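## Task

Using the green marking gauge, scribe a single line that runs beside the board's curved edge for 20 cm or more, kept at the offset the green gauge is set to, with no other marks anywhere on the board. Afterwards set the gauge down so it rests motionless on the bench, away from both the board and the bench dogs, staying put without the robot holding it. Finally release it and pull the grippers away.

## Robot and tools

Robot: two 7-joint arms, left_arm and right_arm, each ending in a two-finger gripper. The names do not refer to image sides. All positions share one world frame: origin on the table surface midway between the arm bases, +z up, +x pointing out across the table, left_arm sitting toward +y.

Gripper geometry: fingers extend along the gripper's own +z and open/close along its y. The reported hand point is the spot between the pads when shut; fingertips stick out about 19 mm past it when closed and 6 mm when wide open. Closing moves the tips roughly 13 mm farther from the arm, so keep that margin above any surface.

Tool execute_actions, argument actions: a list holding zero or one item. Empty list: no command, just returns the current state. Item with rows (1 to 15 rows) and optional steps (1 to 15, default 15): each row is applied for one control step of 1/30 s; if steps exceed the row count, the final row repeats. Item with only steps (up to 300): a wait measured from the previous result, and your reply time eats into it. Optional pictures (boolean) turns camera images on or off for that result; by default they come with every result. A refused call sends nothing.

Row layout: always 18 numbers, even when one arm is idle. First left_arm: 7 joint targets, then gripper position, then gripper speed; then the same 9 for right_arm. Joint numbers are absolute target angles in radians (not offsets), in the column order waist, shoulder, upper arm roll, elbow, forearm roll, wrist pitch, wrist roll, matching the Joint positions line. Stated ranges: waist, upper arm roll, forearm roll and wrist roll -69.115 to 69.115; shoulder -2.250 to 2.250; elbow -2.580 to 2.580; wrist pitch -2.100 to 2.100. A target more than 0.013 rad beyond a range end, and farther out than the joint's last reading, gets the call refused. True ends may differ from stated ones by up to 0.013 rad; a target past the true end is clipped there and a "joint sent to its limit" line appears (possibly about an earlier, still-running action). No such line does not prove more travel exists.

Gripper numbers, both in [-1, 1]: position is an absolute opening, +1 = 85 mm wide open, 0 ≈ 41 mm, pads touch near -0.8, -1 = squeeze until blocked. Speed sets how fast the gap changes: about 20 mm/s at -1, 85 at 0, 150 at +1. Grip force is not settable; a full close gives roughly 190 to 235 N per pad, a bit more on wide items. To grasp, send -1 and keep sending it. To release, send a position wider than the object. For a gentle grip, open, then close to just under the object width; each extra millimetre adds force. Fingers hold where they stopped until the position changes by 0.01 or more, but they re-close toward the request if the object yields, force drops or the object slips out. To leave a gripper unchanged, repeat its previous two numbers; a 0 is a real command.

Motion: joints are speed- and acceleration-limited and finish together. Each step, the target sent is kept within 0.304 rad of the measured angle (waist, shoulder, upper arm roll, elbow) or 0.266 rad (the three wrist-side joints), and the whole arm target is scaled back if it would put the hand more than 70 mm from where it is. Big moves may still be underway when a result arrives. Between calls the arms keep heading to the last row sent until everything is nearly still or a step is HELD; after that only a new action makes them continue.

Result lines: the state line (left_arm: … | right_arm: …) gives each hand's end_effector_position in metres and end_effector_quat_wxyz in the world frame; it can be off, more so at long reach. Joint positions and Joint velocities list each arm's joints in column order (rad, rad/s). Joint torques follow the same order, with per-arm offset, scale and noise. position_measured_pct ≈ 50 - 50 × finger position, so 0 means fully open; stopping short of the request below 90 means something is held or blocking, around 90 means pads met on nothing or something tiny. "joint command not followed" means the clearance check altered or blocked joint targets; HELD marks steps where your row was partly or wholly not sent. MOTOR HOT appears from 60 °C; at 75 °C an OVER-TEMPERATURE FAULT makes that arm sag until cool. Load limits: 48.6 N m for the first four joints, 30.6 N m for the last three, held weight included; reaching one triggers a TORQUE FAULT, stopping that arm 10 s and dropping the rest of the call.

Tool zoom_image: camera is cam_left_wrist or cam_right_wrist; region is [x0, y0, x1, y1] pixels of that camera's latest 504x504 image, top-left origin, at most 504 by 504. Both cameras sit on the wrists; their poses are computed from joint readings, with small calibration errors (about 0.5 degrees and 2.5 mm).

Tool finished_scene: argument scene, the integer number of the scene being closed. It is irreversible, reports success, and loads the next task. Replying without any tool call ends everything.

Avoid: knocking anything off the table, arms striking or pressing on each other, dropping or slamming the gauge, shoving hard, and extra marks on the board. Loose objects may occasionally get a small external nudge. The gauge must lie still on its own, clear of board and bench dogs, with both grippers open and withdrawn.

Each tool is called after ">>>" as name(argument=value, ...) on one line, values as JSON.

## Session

>>> execute_actions(actions=[{"rows":[[0.2,0.2,0,1.0,0,1.85,0,1,0,0.2,0.2,0,1.0,0,1.85,0,1,0]]}])

>>> execute_actions(actions=[{"steps":120}])

Scene clock: 0.50 s of 4800.00 s.
left_arm: end_effector_position=(+0.1880, +0.5987, +0.1623) position_measured_pct=0.0 end_effector_quat_wxyz=(-0.305, -0.341, +0.793, +0.402) | right_arm: end_effector_position=(+0.4296, -0.4735, +0.3868) position_measured_pct=0.0 end_effector_quat_wxyz=(+0.074, +0.421, +0.904, -0.005)
Joint positions: left_arm=[-0.198  0.818 -0.119  1.715 -0.742  1.409  2.355] | right_arm=[0.463 0.324 0.041 1.213 0.015 1.46  1.006]
Joint velocities: left_arm=[ 0.537 -0.534  0.235 -0.538  0.468  0.467 -0.469] | right_arm=[-0.604 -0.279 -0.096 -0.49  -0.035  0.536 -0.539]
Joint torques (N m, as the joint torque sensors report them, + toward a larger angle): left_arm=[  0.41 -19.97  -0.93  -2.5   -1.05   1.96   0.41] | right_arm=[  0.51 -15.94   0.46  -8.56  -0.29   0.28  -0.15]
Motor temperatures (°C, as the motors report them): left_arm=[29 23 30 30 32 35 36] | right_arm=[27 28 25 28 32 33 40]
Steps of this call (steps 1 to 15: all 15 steps of this action). Readings (joint positions | what the end effector reports):
1: left_arm=[-0.429 1.049 -0.270 1.942 -0.939 1.211 2.553] | right_arm=[0.699 0.484 0.092 1.435 0.034 1.260 1.206] | left_arm position_measured_pct=0.0 | right_arm position_measured_pct=0.0
2: left_arm=[-0.422 1.043 -0.267 1.937 -0.935 1.216 2.549] | right_arm=[0.692 0.478 0.092 1.430 0.034 1.264 1.202] | left_arm position_measured_pct=0.0 | right_arm position_measured_pct=0.0
4: left_arm=[-0.394 1.013 -0.245 1.911 -0.912 1.239 2.526] | right_arm=[0.663 0.452 0.086 1.405 0.032 1.287 1.179] | left_arm position_measured_pct=0.0 | right_arm position_measured_pct=0.0
8: left_arm=[-0.322 0.942 -0.188 1.839 -0.850 1.300 2.463] | right_arm=[0.594 0.397 0.066 1.335 0.024 1.347 1.119] | left_arm position_measured_pct=0.0 | right_arm position_measured_pct=0.0
15: the state above
camera_calibration (this result's frames):
cam_left_wrist: T_world_to_cam=[[-0.338542, 0.383131, 0.859419, -0.313668], [0.507705, 0.843366, -0.17598, -0.514493], [-0.792228, 0.376755, -0.480032, 0.148282], [0, 0, 0, 1]] pos_world=[0.272494, 0.498215, 0.250212]
cam_right_wrist: T_world_to_cam=[[0.794223, 0.605006, 0.0563659, -0.0678026], [0.599474, -0.795334, 0.0898655, -0.602521], [0.0991988, -0.0375834, -0.994358, 0.473962], [0, 0, 0, 1]] pos_world=[0.368029, -0.420371, 0.529256]

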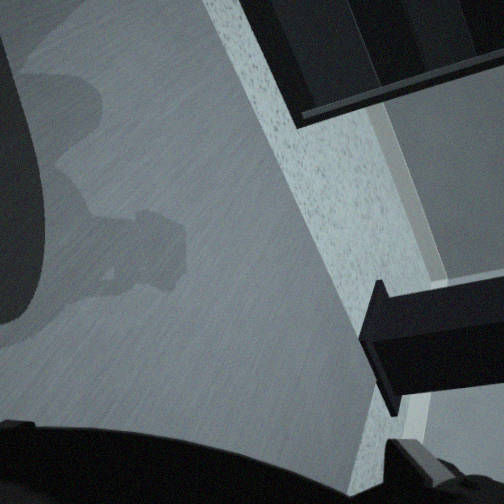

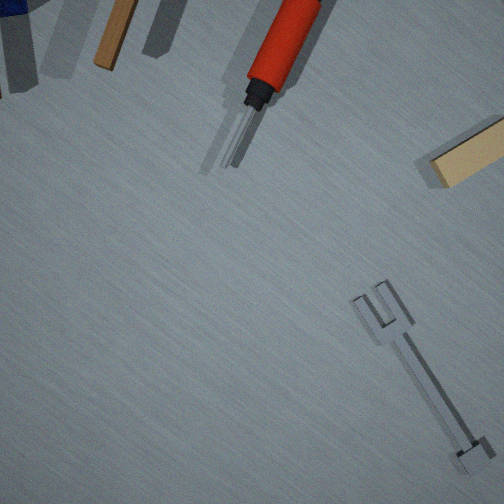

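Scene clock: 4.50 s of 4800.00 s.
left_arm: end_effector_position=(+0.3766, +0.2418, +0.5011) position_measured_pct=0.0 end_effector_quat_wxyz=(+0.033, +0.720, +0.692, +0.032) | right_arm: end_effector_position=(+0.3729, -0.3244, +0.5011) position_measured_pct=0.0 end_effector_quat_wxyz=(+0.032, +0.709, +0.704, +0.032)
Joint positions: left_arm=[ 0.2   0.2   0.    1.    0.    1.85 -0.  ] | right_arm=[ 0.2   0.2   0.    1.   -0.    1.85  0.  ]
Joint velocities: left_arm=[ 0.001  0.001  0.    -0.     0.     0.    -0.   ] | right_arm=[-0.    -0.001  0.     0.    -0.001  0.     0.001]
Joint torques (N m, as the joint torque sensors report them, + toward a larger angle): left_arm=[  0.75 -13.29   0.19  -8.99  -0.11  -0.33   0.05] | right_arm=[  0.04 -12.76   0.46  -8.49  -0.18   0.08  -0.16]
Motor temperatures (°C, as the motors report them): left_arm=[29 23 30 30 32 35 36] | right_arm=[27 28 25 28 32 33 40]
Steps of this call (steps 1 to 90: the robot went on to your last target; steps 91 to 120: nothing new was sent). Readings (joint positions | what the end effector reports):
1: left_arm=[-0.180 0.800 -0.112 1.697 -0.726 1.424 2.339] | right_arm=[0.443 0.315 0.038 1.197 0.014 1.479 0.987] | left_arm position_measured_pct=0.0 | right_arm position_measured_pct=0.0
2: left_arm=[-0.162 0.782 -0.105 1.679 -0.710 1.440 2.323] | right_arm=[0.423 0.305 0.035 1.180 0.013 1.499 0.967] | left_arm position_measured_pct=0.0 | right_arm position_measured_pct=0.0
4: left_arm=[-0.126 0.747 -0.092 1.643 -0.679 1.471 2.292] | right_arm=[0.382 0.286 0.028 1.147 0.010 1.544 0.921] | left_arm position_measured_pct=0.0 | right_arm position_measured_pct=0.0
8: left_arm=[-0.055 0.675 -0.070 1.570 -0.616 1.534 2.229] | right_arm=[0.303 0.249 0.015 1.083 0.006 1.665 0.798] | left_arm position_measured_pct=0.0 | right_arm position_measured_pct=0.0
120: the state above
All arms were judged still, so your last target was given up. Only a new action makes them travel on or press farther. Fingers that are still opening or closing keep moving.
camera_calibration (this result's frames):
cam_left_wrist: T_world_to_cam=[[0.995172, 0.0364021, 0.0911448, -0.4377], [0.0417087, -0.997502, -0.0570101, 0.311417], [0.0888418, 0.0605364, -0.994204, 0.59714], [0, 0, 0, 1]] pos_world=[0.369547, 0.290424, 0.651327]
cam_right_wrist: T_world_to_cam=[[0.994515, -0.0578079, 0.0871658, -0.424587], [-0.0536594, -0.997346, -0.0492094, -0.212415], [0.0897792, 0.0442622, -0.994978, 0.629266], [0, 0, 0, 1]] pos_world=[0.354365, -0.264249, 0.652662]

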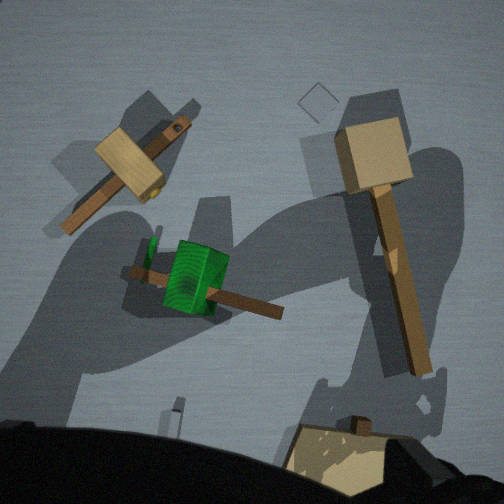

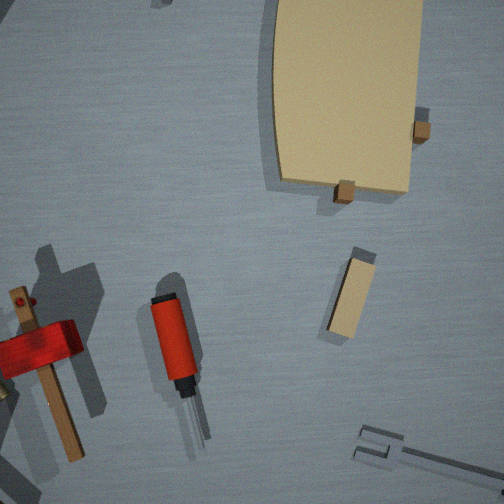

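>>> execute_actions(actions=[{"rows":[[0.03,0.454,0,1.945,0,0.742,-0.35,0.15,0,0.5,0.2,0,1.0,0,1.85,0,1,0]]}], pictures=false)

>>> execute_actions(actions=[{"steps":60}])

Scene clock: 7.60 s of 4800.00 s.
left_arm: end_effector_position=(+0.4028, +0.2909, +0.3346) position_measured_pct=36.9 end_effector_quat_wxyz=(-0.035, +0.758, +0.650, -0.048) | right_arm: end_effector_position=(+0.3481, -0.4393, +0.5011) position_measured_pct=0.0 end_effector_quat_wxyz=(+0.037, +0.803, +0.594, +0.027)
Joint positions: left_arm=[ 0.083  0.374 -0.     1.302 -0.     1.585 -0.229] | right_arm=[ 0.488  0.2    0.002  1.     0.001  1.85  -0.   ]
Joint velocities: left_arm=[-0.176  0.267 -0.002  0.847 -0.001 -0.742 -0.41 ] | right_arm=[ 0.106 -0.003  0.001  0.001  0.002  0.001  0.   ]
Joint torques (N m, as the joint torque sensors report them, + toward a larger angle): left_arm=[  0.27 -17.27   0.89  -7.63  -0.21   0.43   0.53] | right_arm=[ -1.9  -12.5   -1.33  -8.11  -0.84  -0.1   -0.18]
Motor temperatures (°C, as the motors report them): left_arm=[29 23 30 30 32 35 36] | right_arm=[27 28 25 28 32 33 40]
Steps of this call (steps 1 to 78: nothing new was sent; steps 79 to 93: all 15 steps of this action). Readings (joint positions | what the end effector reports):
79: left_arm=[0.199 0.201 0.000 1.001 0.000 1.849 -0.001] | right_arm=[0.202 0.200 -0.000 1.000 -0.000 1.850 0.000] | left_arm position_measured_pct=0.0 | right_arm position_measured_pct=0.0
80: left_arm=[0.195 0.206 0.001 1.006 0.000 1.845 -0.005] | right_arm=[0.209 0.200 -0.001 1.000 -0.001 1.850 0.000] | left_arm position_measured_pct=0.8 | right_arm position_measured_pct=0.0
82: left_arm=[0.178 0.229 0.001 1.032 0.001 1.822 -0.028] | right_arm=[0.240 0.200 -0.002 1.000 -0.001 1.850 0.000] | left_arm position_measured_pct=4.8 | right_arm position_measured_pct=0.0
86: left_arm=[0.136 0.294 0.000 1.122 0.000 1.743 -0.107] | right_arm=[0.355 0.201 -0.001 1.000 -0.000 1.850 -0.000] | left_arm position_measured_pct=16.3 | right_arm position_measured_pct=0.0
93: the state above

Scene clock: 9.60 s of 4800.00 s.
left_arm: end_effector_position=(+0.3700, +0.3097, +0.1201) position_measured_pct=42.5 end_effector_quat_wxyz=(+0.000, +0.780, +0.625, +0.000) | right_arm: end_effector_position=(+0.3467, -0.4428, +0.5011) position_measured_pct=0.0 end_effector_quat_wxyz=(+0.037, +0.806, +0.590, +0.027)
Joint positions: left_arm=[ 0.03   0.454  0.     1.945  0.     0.742 -0.35 ] | right_arm=[ 0.5   0.2   0.    1.    0.    1.85 -0.  ]
Joint velocities: left_arm=[ 0.     0.001 -0.    -0.     0.     0.     0.   ] | right_arm=[ 0.     0.001  0.    -0.001 -0.001 -0.    -0.001]
Joint torques (N m, as the joint torque sensors report them, + toward a larger angle): left_arm=[  0.13 -15.5    0.88  -5.88  -0.11   0.     0.38] | right_arm=[  0.   -12.59   0.43  -8.3   -0.15  -0.1   -0.28]
Motor temperatures (°C, as the motors report them): left_arm=[29 23 30 30 32 35 36] | right_arm=[27 28 25 28 32 33 40]
Steps of this call (steps 1 to 45: the robot went on to your last target; steps 46 to 60: nothing new was sent). Readings (joint positions | what the end effector reports):
1: left_arm=[0.078 0.382 -0.000 1.331 -0.000 1.560 -0.243] | right_arm=[0.491 0.200 0.002 1.000 0.001 1.850 -0.000] | left_arm position_measured_pct=39.7 | right_arm position_measured_pct=0.0
2: left_arm=[0.073 0.390 -0.000 1.360 -0.000 1.534 -0.255] | right_arm=[0.492 0.200 0.001 1.000 0.000 1.850 -0.000] | left_arm position_measured_pct=40.9 | right_arm position_measured_pct=0.0
4: left_arm=[0.063 0.404 -0.000 1.420 -0.000 1.481 -0.276] | right_arm=[0.496 0.200 0.000 1.000 0.000 1.850 -0.000] | left_arm position_measured_pct=42.1 | right_arm position_measured_pct=0.0
8: left_arm=[0.050 0.424 -0.000 1.548 -0.000 1.369 -0.307] | right_arm=[0.499 0.200 0.000 1.000 0.000 1.850 -0.000] | left_arm position_measured_pct=42.5 | right_arm position_measured_pct=0.0
60: the state above
All arms were judged still, so your last target was given up. Only a new action makes them travel on or press farther. Fingers that are still opening or closing keep moving.
camera_calibration (this result's frames):
cam_left_wrist: T_world_to_cam=[[0.989685, -0.143262, 0.000520064, -0.330327], [-0.142932, -0.987636, -0.0643908, 0.423842], [0.0097384, 0.0636523, -0.997925, 0.243531], [0, 0, 0, 1]] pos_world=[0.385128, 0.355777, 0.270489]
cam_right_wrist: T_world_to_cam=[[0.933013, -0.349125, 0.0871659, -0.513029], [-0.345999, -0.936944, -0.0492092, -0.203824], [0.0988498, 0.0157535, -0.994978, 0.621093], [0, 0, 0, 1]] pos_world=[0.346745, -0.379868, 0.652662]

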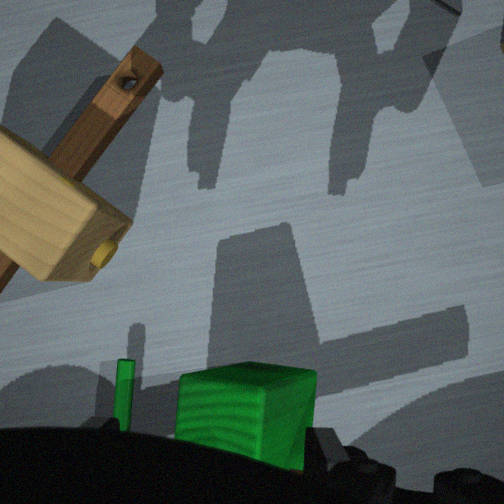

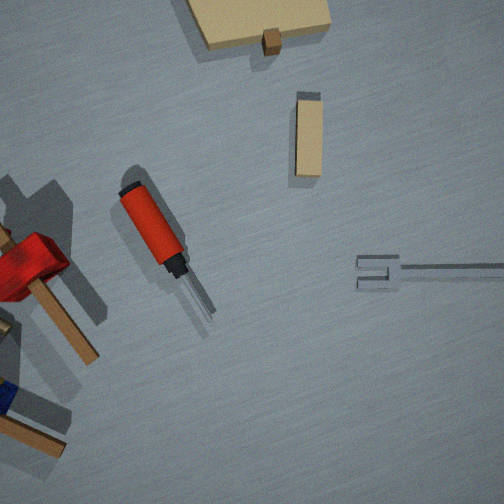

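>>> execute_actions(actions=[{"rows":[[0.03,0.594,0,1.9933,0,0.554,-0.35,0.15,0,0.5,0.2,0,1.0,0,1.85,0,1,0]]}], pictures=false)

>>> execute_actions(actions=[{"rows":[[0.03,0.594,0,1.9933,0,0.554,-0.35,-1,-0.3,0.5,0.2,0,1.0,0,1.85,0,1,0]]}], pictures=false)

>>> execute_actions(actions=[{"rows":[[0.03,0.45,0,2.0,0,0.554,-0.35,-1,-0.3,0.5,0.2,0,1.0,0,1.85,0,1,0]]}])

>>> execute_actions(actions=[{"rows":[[-0.35,0.45,0,2.2,0,-1.2,-1.571,-1,-0.3,0.5,0.2,0,1.0,0,1.85,0,1,0]]}], pictures=false)

>>> execute_actions(actions=[{"steps":20}])

Scene clock: 14.13 s of 4800.00 s.
left_arm: end_effector_position=(+0.3743, +0.3103, +0.0558) position_measured_pct=42.5 end_effector_quat_wxyz=(+0.001, +0.780, +0.625, +0.001) | right_arm: end_effector_position=(+0.3467, -0.4428, +0.5011) position_measured_pct=0.0 end_effector_quat_wxyz=(+0.037, +0.806, +0.590, +0.027)
Joint positions: left_arm=[ 0.03   0.592 -0.     1.993  0.     0.554 -0.35 ] | right_arm=[0.5  0.2  0.   1.   0.   1.85 0.  ]
Joint velocities: left_arm=[ 0.001  0.019  0.     0.002  0.    -0.    -0.   ] | right_arm=[ 0.    -0.     0.001  0.003  0.001  0.     0.   ]
Joint torques (N m, as the joint torque sensors report them, + toward a larger angle): left_arm=[  0.2  -16.88   1.13  -4.6   -0.36  -0.35   0.25] | right_arm=[ -0.08 -12.72   0.45  -8.19  -0.11  -0.02  -0.04]
Motor temperatures (°C, as the motors report them): left_arm=[29 23 30 30 32 35 36] | right_arm=[27 28 25 28 32 33 40]
Steps of this call (steps 1 to 90: nothing new was sent; then 1.03 s passed at rest; steps 91 to 105: all 15 steps of this action). Readings (joint positions | what the end effector reports):
91: left_arm=[0.030 0.455 0.000 1.945 -0.000 0.741 -0.350] | right_arm=[0.500 0.200 0.000 1.000 0.000 1.850 0.000] | left_arm position_measured_pct=42.5 | right_arm position_measured_pct=0.0
92: left_arm=[0.030 0.462 0.000 1.947 -0.000 0.734 -0.350] | right_arm=[0.500 0.200 -0.000 1.000 0.000 1.850 0.000] | left_arm position_measured_pct=42.5 | right_arm position_measured_pct=0.0
94: left_arm=[0.030 0.492 0.000 1.956 -0.000 0.699 -0.350] | right_arm=[0.500 0.200 0.000 1.000 0.000 1.850 -0.000] | left_arm position_measured_pct=42.5 | right_arm position_measured_pct=0.0
98: left_arm=[0.030 0.573 -0.000 1.986 0.000 0.583 -0.350] | right_arm=[0.500 0.200 0.000 1.000 0.000 1.850 -0.000] | left_arm position_measured_pct=42.5 | right_arm position_measured_pct=0.0
105: the state above

Scene clock: 14.63 s of 4800.00 s.
left_arm: end_effector_position=(+0.3816, +0.3106, +0.0594) position_measured_pct=61.1 end_effector_quat_wxyz=(+0.006, +0.780, +0.625, +0.009) | right_arm: end_effector_position=(+0.3467, -0.4428, +0.5011) position_measured_pct=0.0 end_effector_quat_wxyz=(+0.037, +0.806, +0.590, +0.027)
Joint positions: left_arm=[ 0.03   0.586  0.001  1.986  0.001  0.549 -0.35 ] | right_arm=[ 0.5   0.2   0.    1.    0.    1.85 -0.  ]
Joint velocities: left_arm=[ 0.     0.002 -0.     0.001  0.    -0.001 -0.001] | right_arm=[ 0.    -0.     0.    -0.001 -0.001  0.001  0.001]
Joint torques (N m, as the joint torque sensors report them, + toward a larger angle): left_arm=[-0.17 -9.61  0.81  1.49 -0.71  2.35 -0.07] | right_arm=[ -0.02 -12.57   0.16  -8.16  -0.21  -0.01  -0.18]
Motor temperatures (°C, as the motors report them): left_arm=[29 23 30 30 32 35 36] | right_arm=[27 28 25 28 32 33 40]
Steps of this call (steps 1 to 15: all 15 steps of this action). Readings (joint positions | what the end effector reports):
1: left_arm=[0.030 0.592 -0.000 1.993 0.000 0.554 -0.350] | right_arm=[0.500 0.200 0.000 1.000 0.000 1.850 -0.000] | left_arm position_measured_pct=42.5 | right_arm position_measured_pct=0.0
2: left_arm=[0.030 0.593 -0.000 1.993 0.000 0.554 -0.350] | right_arm=[0.500 0.200 0.000 1.000 0.000 1.850 -0.000] | left_arm position_measured_pct=42.9 | right_arm position_measured_pct=0.0
4: left_arm=[0.030 0.593 -0.000 1.993 0.000 0.554 -0.350] | right_arm=[0.500 0.200 0.000 1.000 0.000 1.850 -0.000] | left_arm position_measured_pct=46.0 | right_arm position_measured_pct=0.0
8: left_arm=[0.030 0.590 0.001 1.989 0.000 0.552 -0.350] | right_arm=[0.500 0.200 0.000 1.000 0.000 1.850 -0.000] | left_arm position_measured_pct=54.0 | right_arm position_measured_pct=0.0
15: the state above

Scene clock: 15.13 s of 4800.00 s.
left_arm: end_effector_position=(+0.3984, +0.3134, +0.1123) position_measured_pct=61.5 end_effector_quat_wxyz=(+0.035, +0.779, +0.624, +0.058) | right_arm: end_effector_position=(+0.3467, -0.4428, +0.5011) position_measured_pct=0.0 end_effector_quat_wxyz=(+0.037, +0.806, +0.590, +0.027)
Joint positions: left_arm=[ 0.03   0.452  0.     2.    -0.     0.554 -0.35 ] | right_arm=[ 0.5   0.2   0.    1.    0.    1.85 -0.  ]
Joint velocities: left_arm=[-0.001 -0.019 -0.     0.002  0.    -0.    -0.   ] | right_arm=[ 0.001  0.001 -0.     0.001 -0.    -0.     0.   ]
Joint torques (N m, as the joint torque sensors report them, + toward a larger angle): left_arm=[  0.17 -16.18   0.55  -5.79  -0.21  -0.87   0.12] | right_arm=[ -0.13 -12.45   0.47  -8.27  -0.09   0.07  -0.19]
Motor temperatures (°C, as the motors report them): left_arm=[29 23 30 30 32 35 36] | right_arm=[27 28 25 28 32 33 40]
Steps of this call (steps 1 to 15: all 15 steps of this action). Readings (joint positions | what the end effector reports):
1: left_arm=[0.030 0.585 0.001 1.986 0.001 0.549 -0.350] | right_arm=[0.500 0.200 0.000 1.000 0.000 1.850 -0.000] | left_arm position_measured_pct=61.1 | right_arm position_measured_pct=0.0
2: left_arm=[0.030 0.579 0.001 1.988 0.001 0.551 -0.350] | right_arm=[0.500 0.200 0.000 1.000 0.000 1.850 -0.000] | left_arm position_measured_pct=61.1 | right_arm position_measured_pct=0.0
4: left_arm=[0.030 0.552 0.000 1.994 0.000 0.554 -0.350] | right_arm=[0.500 0.200 0.000 1.000 0.000 1.850 -0.000] | left_arm position_measured_pct=61.5 | right_arm position_measured_pct=0.0
8: left_arm=[0.030 0.472 0.000 1.998 -0.000 0.554 -0.350] | right_arm=[0.500 0.200 0.000 1.000 0.000 1.850 -0.000] | left_arm position_measured_pct=61.5 | right_arm position_measured_pct=0.0
15: the state above
camera_calibration (this result's frames):
cam_left_wrist: T_world_to_cam=[[0.980932, -0.144427, 0.130052, -0.368569], [-0.13193, -0.986192, -0.100102, 0.430229], [0.142714, 0.0810358, -0.986441, 0.17557], [0, 0, 0, 1]] pos_world=[0.393245, 0.356829, 0.26419]
cam_right_wrist: T_world_to_cam=[[0.933013, -0.349125, 0.0871656, -0.513029], [-0.345999, -0.936944, -0.0492092, -0.203824], [0.0988494, 0.0157536, -0.994978, 0.621093], [0, 0, 0, 1]] pos_world=[0.346745, -0.379868, 0.652662]

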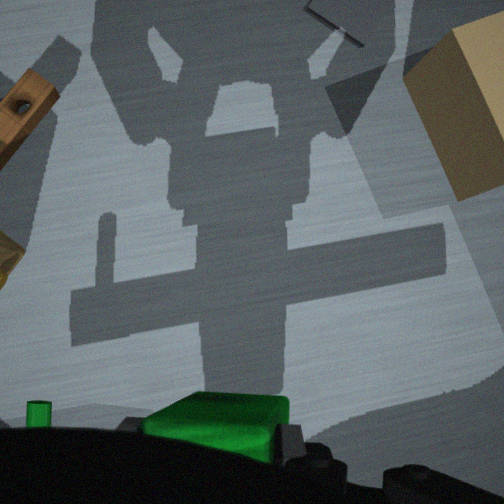

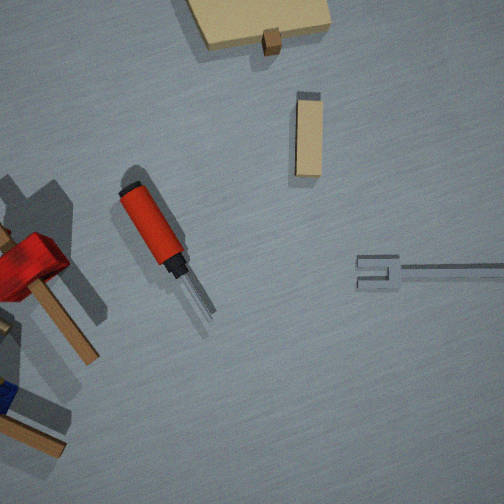

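Scene clock: 15.63 s of 4800.00 s.
left_arm: end_effector_position=(+0.3856, +0.4548, +0.0983) position_measured_pct=61.5 end_effector_quat_wxyz=(+0.033, +0.789, +0.589, +0.172) | right_arm: end_effector_position=(+0.3467, -0.4428, +0.5011) position_measured_pct=0.0 end_effector_quat_wxyz=(+0.037, +0.806, +0.590, +0.027)
Joint positions: left_arm=[-0.289  0.451 -0.001  2.173  0.     0.166 -0.738] | right_arm=[ 0.5   0.2   0.    1.    0.    1.85 -0.  ]
Joint velocities: left_arm=[-0.402  0.001  0.001  0.204 -0.    -1.214 -1.215] | right_arm=[ 0.     0.     0.001 -0.001  0.001  0.    -0.002]
Joint torques (N m, as the joint torque sensors report them, + toward a larger angle): left_arm=[  1.89 -15.66   1.73  -6.06  -0.26  -1.85   0.01] | right_arm=[  0.05 -12.58   0.28  -8.14  -0.16   0.17  -0.07]
Motor temperatures (°C, as the motors report them): left_arm=[29 23 30 30 32 35 36] | right_arm=[27 28 25 28 32 33 40]
Steps of this call (steps 1 to 15: all 15 steps of this action). Readings (joint positions | what the end effector reports):
1: left_arm=[0.028 0.452 0.000 2.001 0.000 0.553 -0.351] | right_arm=[0.500 0.200 0.000 1.000 0.000 1.850 0.000] | left_arm position_measured_pct=61.5 | right_arm position_measured_pct=0.0
2: left_arm=[0.021 0.451 0.002 2.004 0.001 0.549 -0.355] | right_arm=[0.500 0.200 0.000 1.000 0.000 1.850 -0.000] | left_arm position_measured_pct=61.5 | right_arm position_measured_pct=0.0
4: left_arm=[-0.009 0.450 0.003 2.022 0.001 0.525 -0.378] | right_arm=[0.500 0.200 0.000 1.000 0.000 1.850 0.000] | left_arm position_measured_pct=61.5 | right_arm position_measured_pct=0.0
8: left_arm=[-0.122 0.450 0.001 2.086 0.000 0.428 -0.476] | right_arm=[0.500 0.200 0.000 1.000 0.000 1.850 -0.000] | left_arm position_measured_pct=61.5 | right_arm position_measured_pct=0.0
15: the state above

Scene clock: 16.30 s of 4800.00 s.
left_arm: end_effector_position=(+0.5211, +0.5607, +0.2560) position_measured_pct=61.5 end_effector_quat_wxyz=(-0.117, +0.807, +0.241, +0.526) | right_arm: end_effector_position=(+0.3467, -0.4428, +0.5011) position_measured_pct=0.0 end_effector_quat_wxyz=(+0.037, +0.806, +0.590, +0.027)
Joint positions: left_arm=[-0.349  0.45  -0.     2.2   -0.    -0.647 -1.5  ] | right_arm=[0.5  0.2  0.   1.   0.   1.85 0.  ]
Joint velocities: left_arm=[-0.004 -0.     0.     0.001  0.    -1.217 -0.533] | right_arm=[ 0.    -0.    -0.001 -0.    -0.    -0.    -0.   ]
Joint torques (N m, as the joint torque sensors report them, + toward a larger angle): left_arm=[  0.42 -16.92   0.58  -7.1   -0.14  -2.72   0.12] | right_arm=[  0.02 -12.6    0.22  -8.41  -0.13   0.09  -0.14]
Motor temperatures (°C, as the motors report them): left_arm=[29 23 30 30 32 35 36] | right_arm=[27 28 25 28 32 33 40]
Steps of this call (steps 1 to 20: the robot went on to your last target). Readings (joint positions | what the end effector reports):
1: left_arm=[-0.301 0.451 -0.001 2.179 0.000 0.126 -0.778] | right_arm=[0.500 0.200 0.000 1.000 0.000 1.850 0.000] | left_arm position_measured_pct=61.5 | right_arm position_measured_pct=0.0
2: left_arm=[-0.311 0.451 -0.001 2.183 0.000 0.085 -0.819] | right_arm=[0.500 0.200 -0.000 1.000 0.000 1.850 0.000] | left_arm position_measured_pct=61.5 | right_arm position_measured_pct=0.0
4: left_arm=[-0.326 0.451 -0.001 2.190 0.000 0.004 -0.900] | right_arm=[0.500 0.200 0.000 1.000 0.000 1.850 -0.000] | left_arm position_measured_pct=61.5 | right_arm position_measured_pct=0.0
8: left_arm=[-0.341 0.450 -0.000 2.197 0.000 -0.159 -1.063] | right_arm=[0.500 0.200 0.000 1.000 0.000 1.850 0.000] | left_arm position_measured_pct=61.5 | right_arm position_measured_pct=0.0
20: the state above
camera_calibration (this result's frames):
cam_left_wrist: T_world_to_cam=[[0.536008, -0.833719, 0.132691, 0.145724], [-0.239205, -0.300724, -0.923226, 0.586968], [0.809615, 0.463117, -0.36062, -0.442199], [0, 0, 0, 1]] pos_world=[0.420307, 0.502798, 0.363102]
cam_right_wrist: T_world_to_cam=[[0.933013, -0.349125, 0.0871659, -0.513029], [-0.345999, -0.936944, -0.0492093, -0.203824], [0.0988498, 0.0157536, -0.994978, 0.621093], [0, 0, 0, 1]] pos_world=[0.346745, -0.379868, 0.652662]

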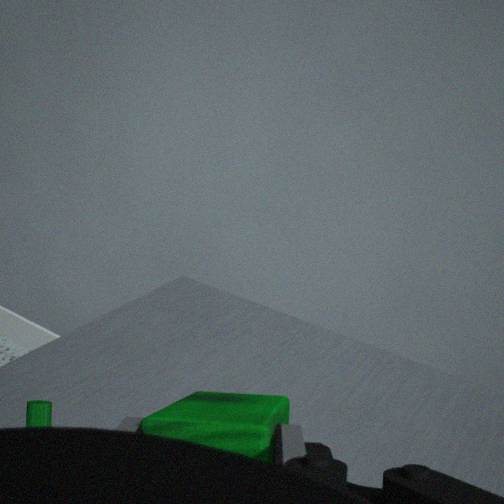

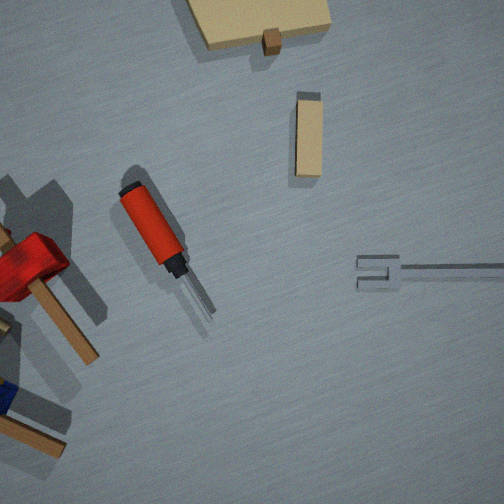

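>>> execute_actions(actions=[{"rows":[[-0.48,0.9,0,2.359,0,-1.83,-1.571,-1,-0.3,0.5,0.2,0,1.0,0,1.85,0,1,0]]}], pictures=false)

>>> execute_actions(actions=[{"steps":20}], pictures=false)

>>> execute_actions(actions=[{"rows":[[-0.48,1.278,0,2.359,0,-1.83,-1.571,-1,-0.3,0.5,0.2,0,1.0,0,1.85,0,1,0]]}], pictures=false)

>>> execute_actions(actions=[{"steps":30}])

Scene clock: 20.70 s of 4800.00 s.
left_arm: end_effector_position=(+0.4945, +0.6177, +0.2650) position_measured_pct=61.5 end_effector_quat_wxyz=(-0.211, +0.679, +0.214, +0.670) | right_arm: end_effector_position=(+0.3467, -0.4428, +0.5011) position_measured_pct=0.0 end_effector_quat_wxyz=(+0.037, +0.806, +0.590, +0.027)
Joint positions: left_arm=[-0.451  0.782 -0.     2.323  0.    -1.52  -1.571] | right_arm=[ 0.5   0.2   0.    1.    0.    1.85 -0.  ]
Joint velocities: left_arm=[-0.185  0.743 -0.011  0.251  0.008 -1.19   0.001] | right_arm=[ 0.    -0.001  0.001 -0.002  0.001 -0.    -0.001]
Joint torques (N m, as the joint torque sensors report them, + toward a larger angle): left_arm=[  1.28 -23.37   1.6   -4.45  -0.01  -4.23   0.02] | right_arm=[  0.08 -12.57   0.31  -8.23  -0.15   0.03  -0.26]
Motor temperatures (°C, as the motors report them): left_arm=[29 23 30 30 32 35 36] | right_arm=[27 28 25 28 32 33 40]
Steps of this call (steps 1 to 30: the robot went on to your last target; steps 31 to 90: nothing new was sent; then 0.90 s passed at rest; steps 91 to 105: all 15 steps of this action). Readings (joint positions | what the end effector reports):
91: left_arm=[-0.351 0.451 0.000 2.200 -0.000 -1.201 -1.571] | right_arm=[0.500 0.200 0.000 1.000 0.000 1.850 -0.000] | left_arm position_measured_pct=61.5 | right_arm position_measured_pct=0.0
92: left_arm=[-0.354 0.458 0.001 2.203 -0.001 -1.206 -1.571] | right_arm=[0.500 0.200 0.000 1.000 0.000 1.850 -0.000] | left_arm position_measured_pct=61.5 | right_arm position_measured_pct=0.0
94: left_arm=[-0.366 0.488 0.001 2.216 -0.001 -1.230 -1.571] | right_arm=[0.500 0.200 0.000 1.000 0.000 1.850 -0.000] | left_arm position_measured_pct=61.5 | right_arm position_measured_pct=0.0
98: left_arm=[-0.401 0.585 0.000 2.260 0.000 -1.312 -1.571] | right_arm=[0.500 0.200 0.000 1.000 0.000 1.850 -0.000] | left_arm position_measured_pct=61.5 | right_arm position_measured_pct=0.0
105: the state above

Scene clock: 21.37 s of 4800.00 s.
left_arm: end_effector_position=(+0.4697, +0.6218, +0.2783) position_measured_pct=61.5 end_effector_quat_wxyz=(-0.238, +0.622, +0.206, +0.717) | right_arm: end_effector_position=(+0.3467, -0.4428, +0.5011) position_measured_pct=0.0 end_effector_quat_wxyz=(+0.037, +0.806, +0.590, +0.027)
Joint positions: left_arm=[-0.48   0.9   -0.     2.359  0.    -1.83  -1.571] | right_arm=[ 0.5   0.2  -0.    1.    0.    1.85 -0.  ]
Joint velocities: left_arm=[-0.     0.003  0.    -0.     0.    -0.    -0.   ] | right_arm=[ 0.     0.     0.    -0.001 -0.002  0.    -0.002]
Joint torques (N m, as the joint torque sensors report them, + toward a larger angle): left_arm=[  0.49 -19.46   1.01  -1.38  -0.6   -3.45   0.16] | right_arm=[  0.16 -12.66   0.47  -8.2   -0.2    0.06  -0.17]
Motor temperatures (°C, as the motors report them): left_arm=[29 23 30 30 32 35 36] | right_arm=[27 28 25 28 32 33 40]
Steps of this call (steps 1 to 20: the robot went on to your last target). Readings (joint positions | what the end effector reports):
1: left_arm=[-0.456 0.804 -0.000 2.330 0.000 -1.560 -1.571] | right_arm=[0.500 0.200 0.000 1.000 0.000 1.850 -0.000] | left_arm position_measured_pct=61.5 | right_arm position_measured_pct=0.0
2: left_arm=[-0.461 0.823 -0.001 2.337 0.000 -1.600 -1.571] | right_arm=[0.500 0.200 0.000 1.000 0.000 1.850 0.000] | left_arm position_measured_pct=61.5 | right_arm position_measured_pct=0.0
4: left_arm=[-0.468 0.853 -0.000 2.346 0.000 -1.682 -1.571] | right_arm=[0.500 0.200 0.000 1.000 0.000 1.850 -0.000] | left_arm position_measured_pct=61.5 | right_arm position_measured_pct=0.0
8: left_arm=[-0.478 0.891 -0.000 2.358 0.000 -1.814 -1.571] | right_arm=[0.500 0.200 0.000 1.000 0.000 1.850 -0.000] | left_arm position_measured_pct=61.5 | right_arm position_measured_pct=0.0
20: the state above

Scene clock: 21.87 s of 4800.00 s.
left_arm: end_effector_position=(+0.4463, +0.6044, +0.0992) position_measured_pct=61.5 end_effector_quat_wxyz=(-0.204, +0.723, +0.240, +0.615) | right_arm: end_effector_position=(+0.3467, -0.4428, +0.5011) position_measured_pct=0.0 end_effector_quat_wxyz=(+0.037, +0.806, +0.590, +0.027)
Joint positions: left_arm=[-0.48   1.203 -0.     2.359  0.    -1.83  -1.571] | right_arm=[ 0.5   0.2   0.    1.    0.    1.85 -0.  ]
Joint velocities: left_arm=[-0.     0.681 -0.001  0.005  0.     0.013 -0.   ] | right_arm=[-0.    -0.001 -0.001 -0.001 -0.001 -0.     0.   ]
Joint torques (N m, as the joint torque sensors report them, + toward a larger angle): left_arm=[  0.19 -20.19   1.02   1.41  -0.05  -3.76  -0.08] | right_arm=[ -0.06 -12.55   0.29  -8.22  -0.06  -0.04  -0.25]
Motor temperatures (°C, as the motors report them): left_arm=[29 23 30 30 32 35 36] | right_arm=[27 28 25 28 32 33 40]
Steps of this call (steps 1 to 15: all 15 steps of this action). Readings (joint positions | what the end effector reports):
1: left_arm=[-0.480 0.901 0.000 2.359 0.000 -1.830 -1.571] | right_arm=[0.500 0.200 0.000 1.000 0.000 1.850 -0.000] | left_arm position_measured_pct=61.5 | right_arm position_measured_pct=0.0
2: left_arm=[-0.480 0.908 0.000 2.359 0.000 -1.831 -1.571] | right_arm=[0.500 0.200 0.000 1.000 0.000 1.850 0.000] | left_arm position_measured_pct=61.5 | right_arm position_measured_pct=0.0
4: left_arm=[-0.480 0.938 0.000 2.358 -0.000 -1.832 -1.571] | right_arm=[0.500 0.200 0.000 1.000 0.000 1.850 -0.000] | left_arm position_measured_pct=61.5 | right_arm position_measured_pct=0.0
8: left_arm=[-0.480 1.036 0.000 2.358 0.000 -1.830 -1.571] | right_arm=[0.500 0.200 -0.000 1.000 0.000 1.850 0.000] | left_arm position_measured_pct=61.5 | right_arm position_measured_pct=0.0
15: the state above

Scene clock: 22.87 s of 4800.00 s.
left_arm: end_effector_position=(+0.4361, +0.5971, +0.0653) position_measured_pct=61.5 end_effector_quat_wxyz=(-0.197, +0.740, +0.246, +0.594) | right_arm: end_effector_position=(+0.3467, -0.4428, +0.5011) position_measured_pct=0.0 end_effector_quat_wxyz=(+0.037, +0.806, +0.590, +0.027)
Joint positions: left_arm=[-0.481  1.267  0.     2.359  0.    -1.837 -1.571] | right_arm=[0.5  0.2  0.   1.   0.   1.85 0.  ]
Joint velocities: left_arm=[-0.001  0.001 -0.    -0.     0.     0.001  0.   ] | right_arm=[ 0.    -0.     0.002  0.001  0.001 -0.    -0.001]
Joint torques (N m, as the joint torque sensors report them, + toward a larger angle): left_arm=[ 0.86 -9.74  0.74  1.62 -0.1  -0.21  0.11] | right_arm=[  0.07 -12.64   0.3   -8.38  -0.08  -0.14  -0.17]
Motor temperatures (°C, as the motors report them): left_arm=[29 23 30 30 32 35 36] | right_arm=[27 28 25 28 32 33 40]
Steps of this call (steps 1 to 30: the robot went on to your last target). Readings (joint positions | what the end effector reports):
1: left_arm=[-0.480 1.224 -0.000 2.359 0.000 -1.830 -1.571] | right_arm=[0.500 0.200 0.000 1.000 0.000 1.850 0.000] | left_arm position_measured_pct=61.5 | right_arm position_measured_pct=0.0
2: left_arm=[-0.480 1.242 -0.000 2.359 0.000 -1.829 -1.571] | right_arm=[0.500 0.200 -0.000 1.000 0.000 1.850 -0.000] | left_arm position_measured_pct=61.5 | right_arm position_measured_pct=0.0
4: left_arm=[-0.480 1.264 -0.000 2.359 0.000 -1.829 -1.571] | right_arm=[0.500 0.200 -0.000 1.000 0.000 1.850 0.000] | left_arm position_measured_pct=61.5 | right_arm position_measured_pct=0.0
8: left_arm=[-0.480 1.266 0.000 2.359 0.000 -1.836 -1.571] | right_arm=[0.500 0.200 0.000 1.000 0.000 1.850 -0.000] | left_arm position_measured_pct=61.5 | right_arm position_measured_pct=0.0
30: the state above
All arms were judged still, so your last target was given up. Only a new action makes them travel on or press farther. Fingers that are still opening or closing keep moving.
camera_calibration (this result's frames):
cam_left_wrist: T_world_to_cam=[[0.609228, -0.789475, 0.0746374, 0.192448], [-0.0762979, -0.152041, -0.985425, 0.245781], [0.789316, 0.594654, -0.152863, -0.542254], [0, 0, 0, 1]] pos_world=[0.329518, 0.511756, 0.144944]
cam_right_wrist: T_world_to_cam=[[0.933013, -0.349125, 0.0871657, -0.513029], [-0.345999, -0.936944, -0.0492091, -0.203824], [0.0988495, 0.0157535, -0.994978, 0.621093], [0, 0, 0, 1]] pos_world=[0.346745, -0.379868, 0.652662]

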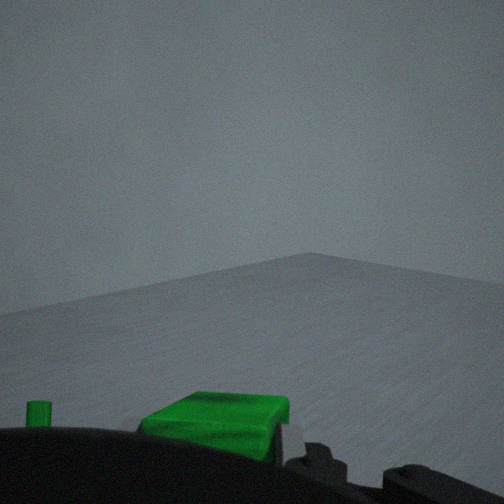

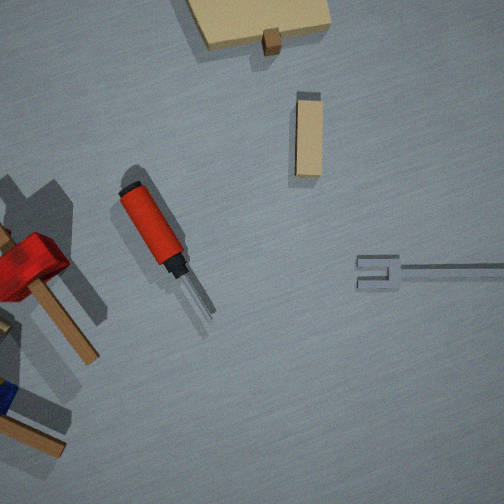

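Taller fence. Release, regrasp view.

>>> execute_actions(actions=[{"rows":[[-0.48,1.262,0,2.359,0,-1.83,-1.571,0.2,-0.5,0,0.2,0,1.0,0,1.85,0,1,0]]}], pictures=false)

>>> execute_actions(actions=[{"rows":[[-0.48,0.78,0,2.359,0,-1.83,-1.571,0.2,0,-0.35,0.35,0,0.9,0,1.85,0,1,0]]}], pictures=false)

>>> execute_actions(actions=[{"rows":[[-0.47,0.78,0,1.22,0,1.141,-0.25,1,0,-0.35,0.35,0,0.9,0,1.85,0,1,0]]}], pictures=false)

>>> execute_actions(actions=[{"steps":95}])

Scene clock: 25.67 s of 4800.00 s.
left_arm: end_effector_position=(+0.4366, +0.5972, +0.0658) position_measured_pct=40.5 end_effector_quat_wxyz=(-0.197, +0.741, +0.245, +0.593) | right_arm: end_effector_position=(+0.3741, -0.2960, +0.5009) position_measured_pct=0.0 end_effector_quat_wxyz=(+0.031, +0.684, +0.728, +0.033)
Joint positions: left_arm=[-0.48   1.262  0.     2.359  0.    -1.83  -1.571] | right_arm=[ 0.13   0.201  0.     1.     0.     1.85  -0.   ]
Joint velocities: left_arm=[ 0.001  0.003  0.    -0.    -0.    -0.     0.001] | right_arm=[-0.905  0.001 -0.007 -0.    -0.005 -0.    -0.002]
Joint torques (N m, as the joint torque sensors report them, + toward a larger angle): left_arm=[  0.18 -18.81   1.2    1.21   0.12  -2.78   0.47] | right_arm=[  0.7  -13.11   0.4   -8.23   0.13   0.17  -0.18]
Motor temperatures (°C, as the motors report them): left_arm=[29 23 30 30 32 35 36] | right_arm=[27 28 25 28 32 33 40]
Steps of this call (steps 1 to 69: nothing new was sent; steps 70 to 84: all 15 steps of this action). Readings (joint positions | what the end effector reports):
70: left_arm=[-0.481 1.265 0.000 2.359 0.000 -1.837 -1.571] | right_arm=[0.498 0.200 0.000 1.000 0.000 1.850 -0.000] | left_arm position_measured_pct=61.5 | right_arm position_measured_pct=0.0
71: left_arm=[-0.480 1.262 0.000 2.359 -0.000 -1.833 -1.571] | right_arm=[0.491 0.200 0.001 1.000 0.001 1.850 -0.000] | left_arm position_measured_pct=61.1 | right_arm position_measured_pct=0.0
73: left_arm=[-0.480 1.259 0.000 2.359 0.000 -1.831 -1.571] | right_arm=[0.460 0.200 0.002 1.000 0.001 1.850 -0.000] | left_arm position_measured_pct=58.3 | right_arm position_measured_pct=0.0
77: left_arm=[-0.480 1.261 0.000 2.359 -0.000 -1.830 -1.571] | right_arm=[0.345 0.200 0.001 1.000 0.000 1.850 -0.000] | left_arm position_measured_pct=51.6 | right_arm position_measured_pct=0.0
84: the state above

Scene clock: 26.17 s of 4800.00 s.
left_arm: end_effector_position=(+0.4687, +0.6211, +0.2439) position_measured_pct=40.1 end_effector_quat_wxyz=(-0.232, +0.642, +0.213, +0.699) | right_arm: end_effector_position=(+0.3776, -0.1105, +0.4727) position_measured_pct=0.0 end_effector_quat_wxyz=(+0.012, +0.518, +0.855, +0.021)
Joint positions: left_arm=[-0.48   0.957 -0.     2.359  0.    -1.83  -1.571] | right_arm=[-0.288  0.331 -0.001  0.913 -0.     1.85   0.   ]
Joint velocities: left_arm=[-0.    -0.724  0.    -0.001  0.    -0.002  0.001] | right_arm=[-0.646  0.214 -0.019 -0.142 -0.011 -0.003  0.002]
Joint torques (N m, as the joint torque sensors report them, + toward a larger angle): left_arm=[  0.37 -18.45   1.3   -0.91  -0.35  -3.3    0.07] | right_arm=[  1.93 -16.92   1.69  -8.61   0.04   0.29  -0.03]
Motor temperatures (°C, as the motors report them): left_arm=[29 23 30 30 32 35 36] | right_arm=[27 28 25 28 32 33 40]
Steps of this call (steps 1 to 15: all 15 steps of this action). Readings (joint positions | what the end effector reports):
1: left_arm=[-0.480 1.260 -0.000 2.359 -0.000 -1.830 -1.571] | right_arm=[0.100 0.201 0.000 1.000 -0.000 1.850 -0.000] | left_arm position_measured_pct=40.5 | right_arm position_measured_pct=0.0
2: left_arm=[-0.480 1.254 -0.000 2.359 0.000 -1.829 -1.571] | right_arm=[0.071 0.204 -0.000 0.998 -0.000 1.850 0.000] | left_arm position_measured_pct=40.1 | right_arm position_measured_pct=0.0
4: left_arm=[-0.480 1.223 -0.000 2.360 0.000 -1.829 -1.571] | right_arm=[0.015 0.219 0.000 0.988 0.000 1.851 0.000] | left_arm position_measured_pct=40.1 | right_arm position_measured_pct=0.0
8: left_arm=[-0.480 1.126 -0.000 2.359 -0.000 -1.830 -1.571] | right_arm=[-0.097 0.269 0.000 0.956 0.000 1.850 -0.000] | left_arm position_measured_pct=40.1 | right_arm position_measured_pct=0.0
15: the state above

Scene clock: 26.67 s of 4800.00 s.
left_arm: end_effector_position=(+0.5598, +0.6819, +0.3646) position_measured_pct=3.2 end_effector_quat_wxyz=(-0.121, +0.535, +0.278, +0.788) | right_arm: end_effector_position=(+0.3709, -0.0828, +0.4682) position_measured_pct=0.0 end_effector_quat_wxyz=(+0.010, +0.491, +0.871, +0.018)
Joint positions: left_arm=[-0.472  0.807  0.     1.991 -0.    -1.503 -1.244] | right_arm=[-0.35  0.35 -0.    0.9  -0.    1.85  0.  ]
Joint velocities: left_arm=[ 0.009 -0.112 -0.    -1.007 -0.     0.884  0.883] | right_arm=[-0.004  0.     0.001  0.001  0.001  0.     0.002]
Joint torques (N m, as the joint torque sensors report them, + toward a larger angle): left_arm=[  0.18 -21.16   0.61  -5.58  -0.14  -3.01   0.06] | right_arm=[ -0.29 -15.51   0.36  -8.35  -0.17   0.1   -0.19]
Motor temperatures (°C, as the motors report them): left_arm=[29 23 30 30 32 35 36] | right_arm=[27 28 25 28 32 33 40]
Steps of this call (steps 1 to 15: all 15 steps of this action). Readings (joint positions | what the end effector reports):
1: left_arm=[-0.480 0.934 -0.000 2.358 0.000 -1.829 -1.570] | right_arm=[-0.308 0.337 -0.001 0.909 -0.001 1.850 0.000] | left_arm position_measured_pct=40.1 | right_arm position_measured_pct=0.0
2: left_arm=[-0.480 0.915 -0.000 2.355 0.000 -1.826 -1.566] | right_arm=[-0.323 0.342 -0.002 0.905 -0.001 1.850 0.000] | left_arm position_measured_pct=39.3 | right_arm position_measured_pct=0.0
4: left_arm=[-0.479 0.888 0.000 2.331 0.000 -1.804 -1.545] | right_arm=[-0.339 0.347 -0.002 0.902 -0.001 1.850 0.000] | left_arm position_measured_pct=35.3 | right_arm position_measured_pct=0.0
8: left_arm=[-0.475 0.849 0.000 2.222 -0.000 -1.706 -1.447] | right_arm=[-0.346 0.349 -0.000 0.900 -0.000 1.850 -0.000] | left_arm position_measured_pct=23.8 | right_arm position_measured_pct=0.0
15: the state above

Scene clock: 29.83 s of 4800.00 s.
left_arm: end_effector_position=(+0.4577, +0.6056, +0.1418) position_measured_pct=0.0 end_effector_quat_wxyz=(+0.000, +0.561, +0.828, +0.000) | right_arm: end_effector_position=(+0.3708, -0.0826, +0.4682) position_measured_pct=0.0 end_effector_quat_wxyz=(+0.010, +0.491, +0.871, +0.018)
Joint positions: left_arm=[-0.47   0.78   0.     1.22   0.     1.141 -0.25 ] | right_arm=[-0.35  0.35 -0.    0.9   0.    1.85 -0.  ]
Joint velocities: left_arm=[ 0.001  0.    -0.    -0.    -0.     0.001 -0.   ] | right_arm=[ 0.     0.    -0.     0.001 -0.001 -0.001 -0.001]
Joint torques (N m, as the joint torque sensors report them, + toward a larger angle): left_arm=[  0.22 -23.48   1.08  -8.07  -0.35   0.22   0.  ] | right_arm=[  0.05 -15.62   0.34  -8.3   -0.19   0.08  -0.1 ]
Motor temperatures (°C, as the motors report them): left_arm=[29 23 30 30 32 35 36] | right_arm=[27 28 25 28 32 33 40]
Steps of this call (steps 1 to 90: the robot went on to your last target; steps 91 to 95: nothing new was sent). Readings (joint positions | what the end effector reports):
1: left_arm=[-0.472 0.804 0.000 1.957 -0.000 -1.474 -1.215] | right_arm=[-0.350 0.350 -0.000 0.900 -0.000 1.850 0.000] | left_arm position_measured_pct=1.6 | right_arm position_measured_pct=0.0
2: left_arm=[-0.472 0.801 0.000 1.923 -0.000 -1.444 -1.185] | right_arm=[-0.350 0.350 -0.000 0.900 -0.000 1.850 0.000] | left_arm position_measured_pct=0.8 | right_arm position_measured_pct=0.0
4: left_arm=[-0.471 0.796 0.000 1.855 -0.000 -1.384 -1.125] | right_arm=[-0.350 0.350 -0.000 0.900 -0.000 1.850 -0.000] | left_arm position_measured_pct=0.4 | right_arm position_measured_pct=0.0
8: left_arm=[-0.471 0.789 0.000 1.718 -0.000 -1.263 -1.005] | right_arm=[-0.350 0.350 -0.000 0.900 -0.000 1.850 -0.000] | left_arm position_measured_pct=0.0 | right_arm position_measured_pct=0.0
95: the state above
All arms were judged still, so your last target was given up. Only a new action makes them travel on or press farther. Fingers that are still opening or closing keep moving.
camera_calibration (this result's frames):
cam_left_wrist: T_world_to_cam=[[0.897714, 0.440579, 0.000533367, -0.686245], [0.439697, -0.895839, -0.064333, 0.407735], [-0.0278659, 0.0579871, -0.997928, 0.266203], [0, 0, 0, 1]] pos_world=[0.444189, 0.652173, 0.292248]
cam_right_wrist: T_world_to_cam=[[0.880729, 0.472147, 0.0373339, -0.296347], [0.473499, -0.87955, -0.0467923, -0.159886], [0.0107442, 0.0588888, -0.998207, 0.618002], [0, 0, 0, 1]] pos_world=[0.330067, -0.0371022, 0.620477]

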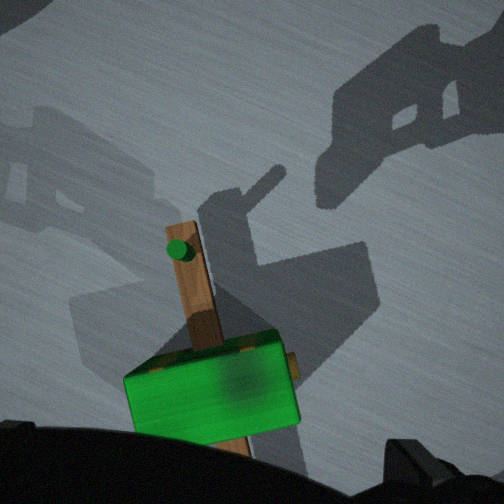

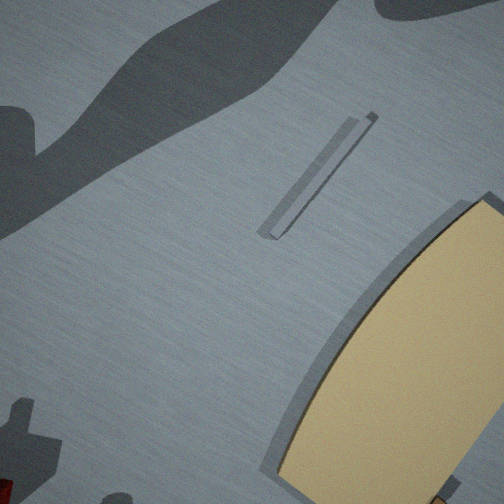

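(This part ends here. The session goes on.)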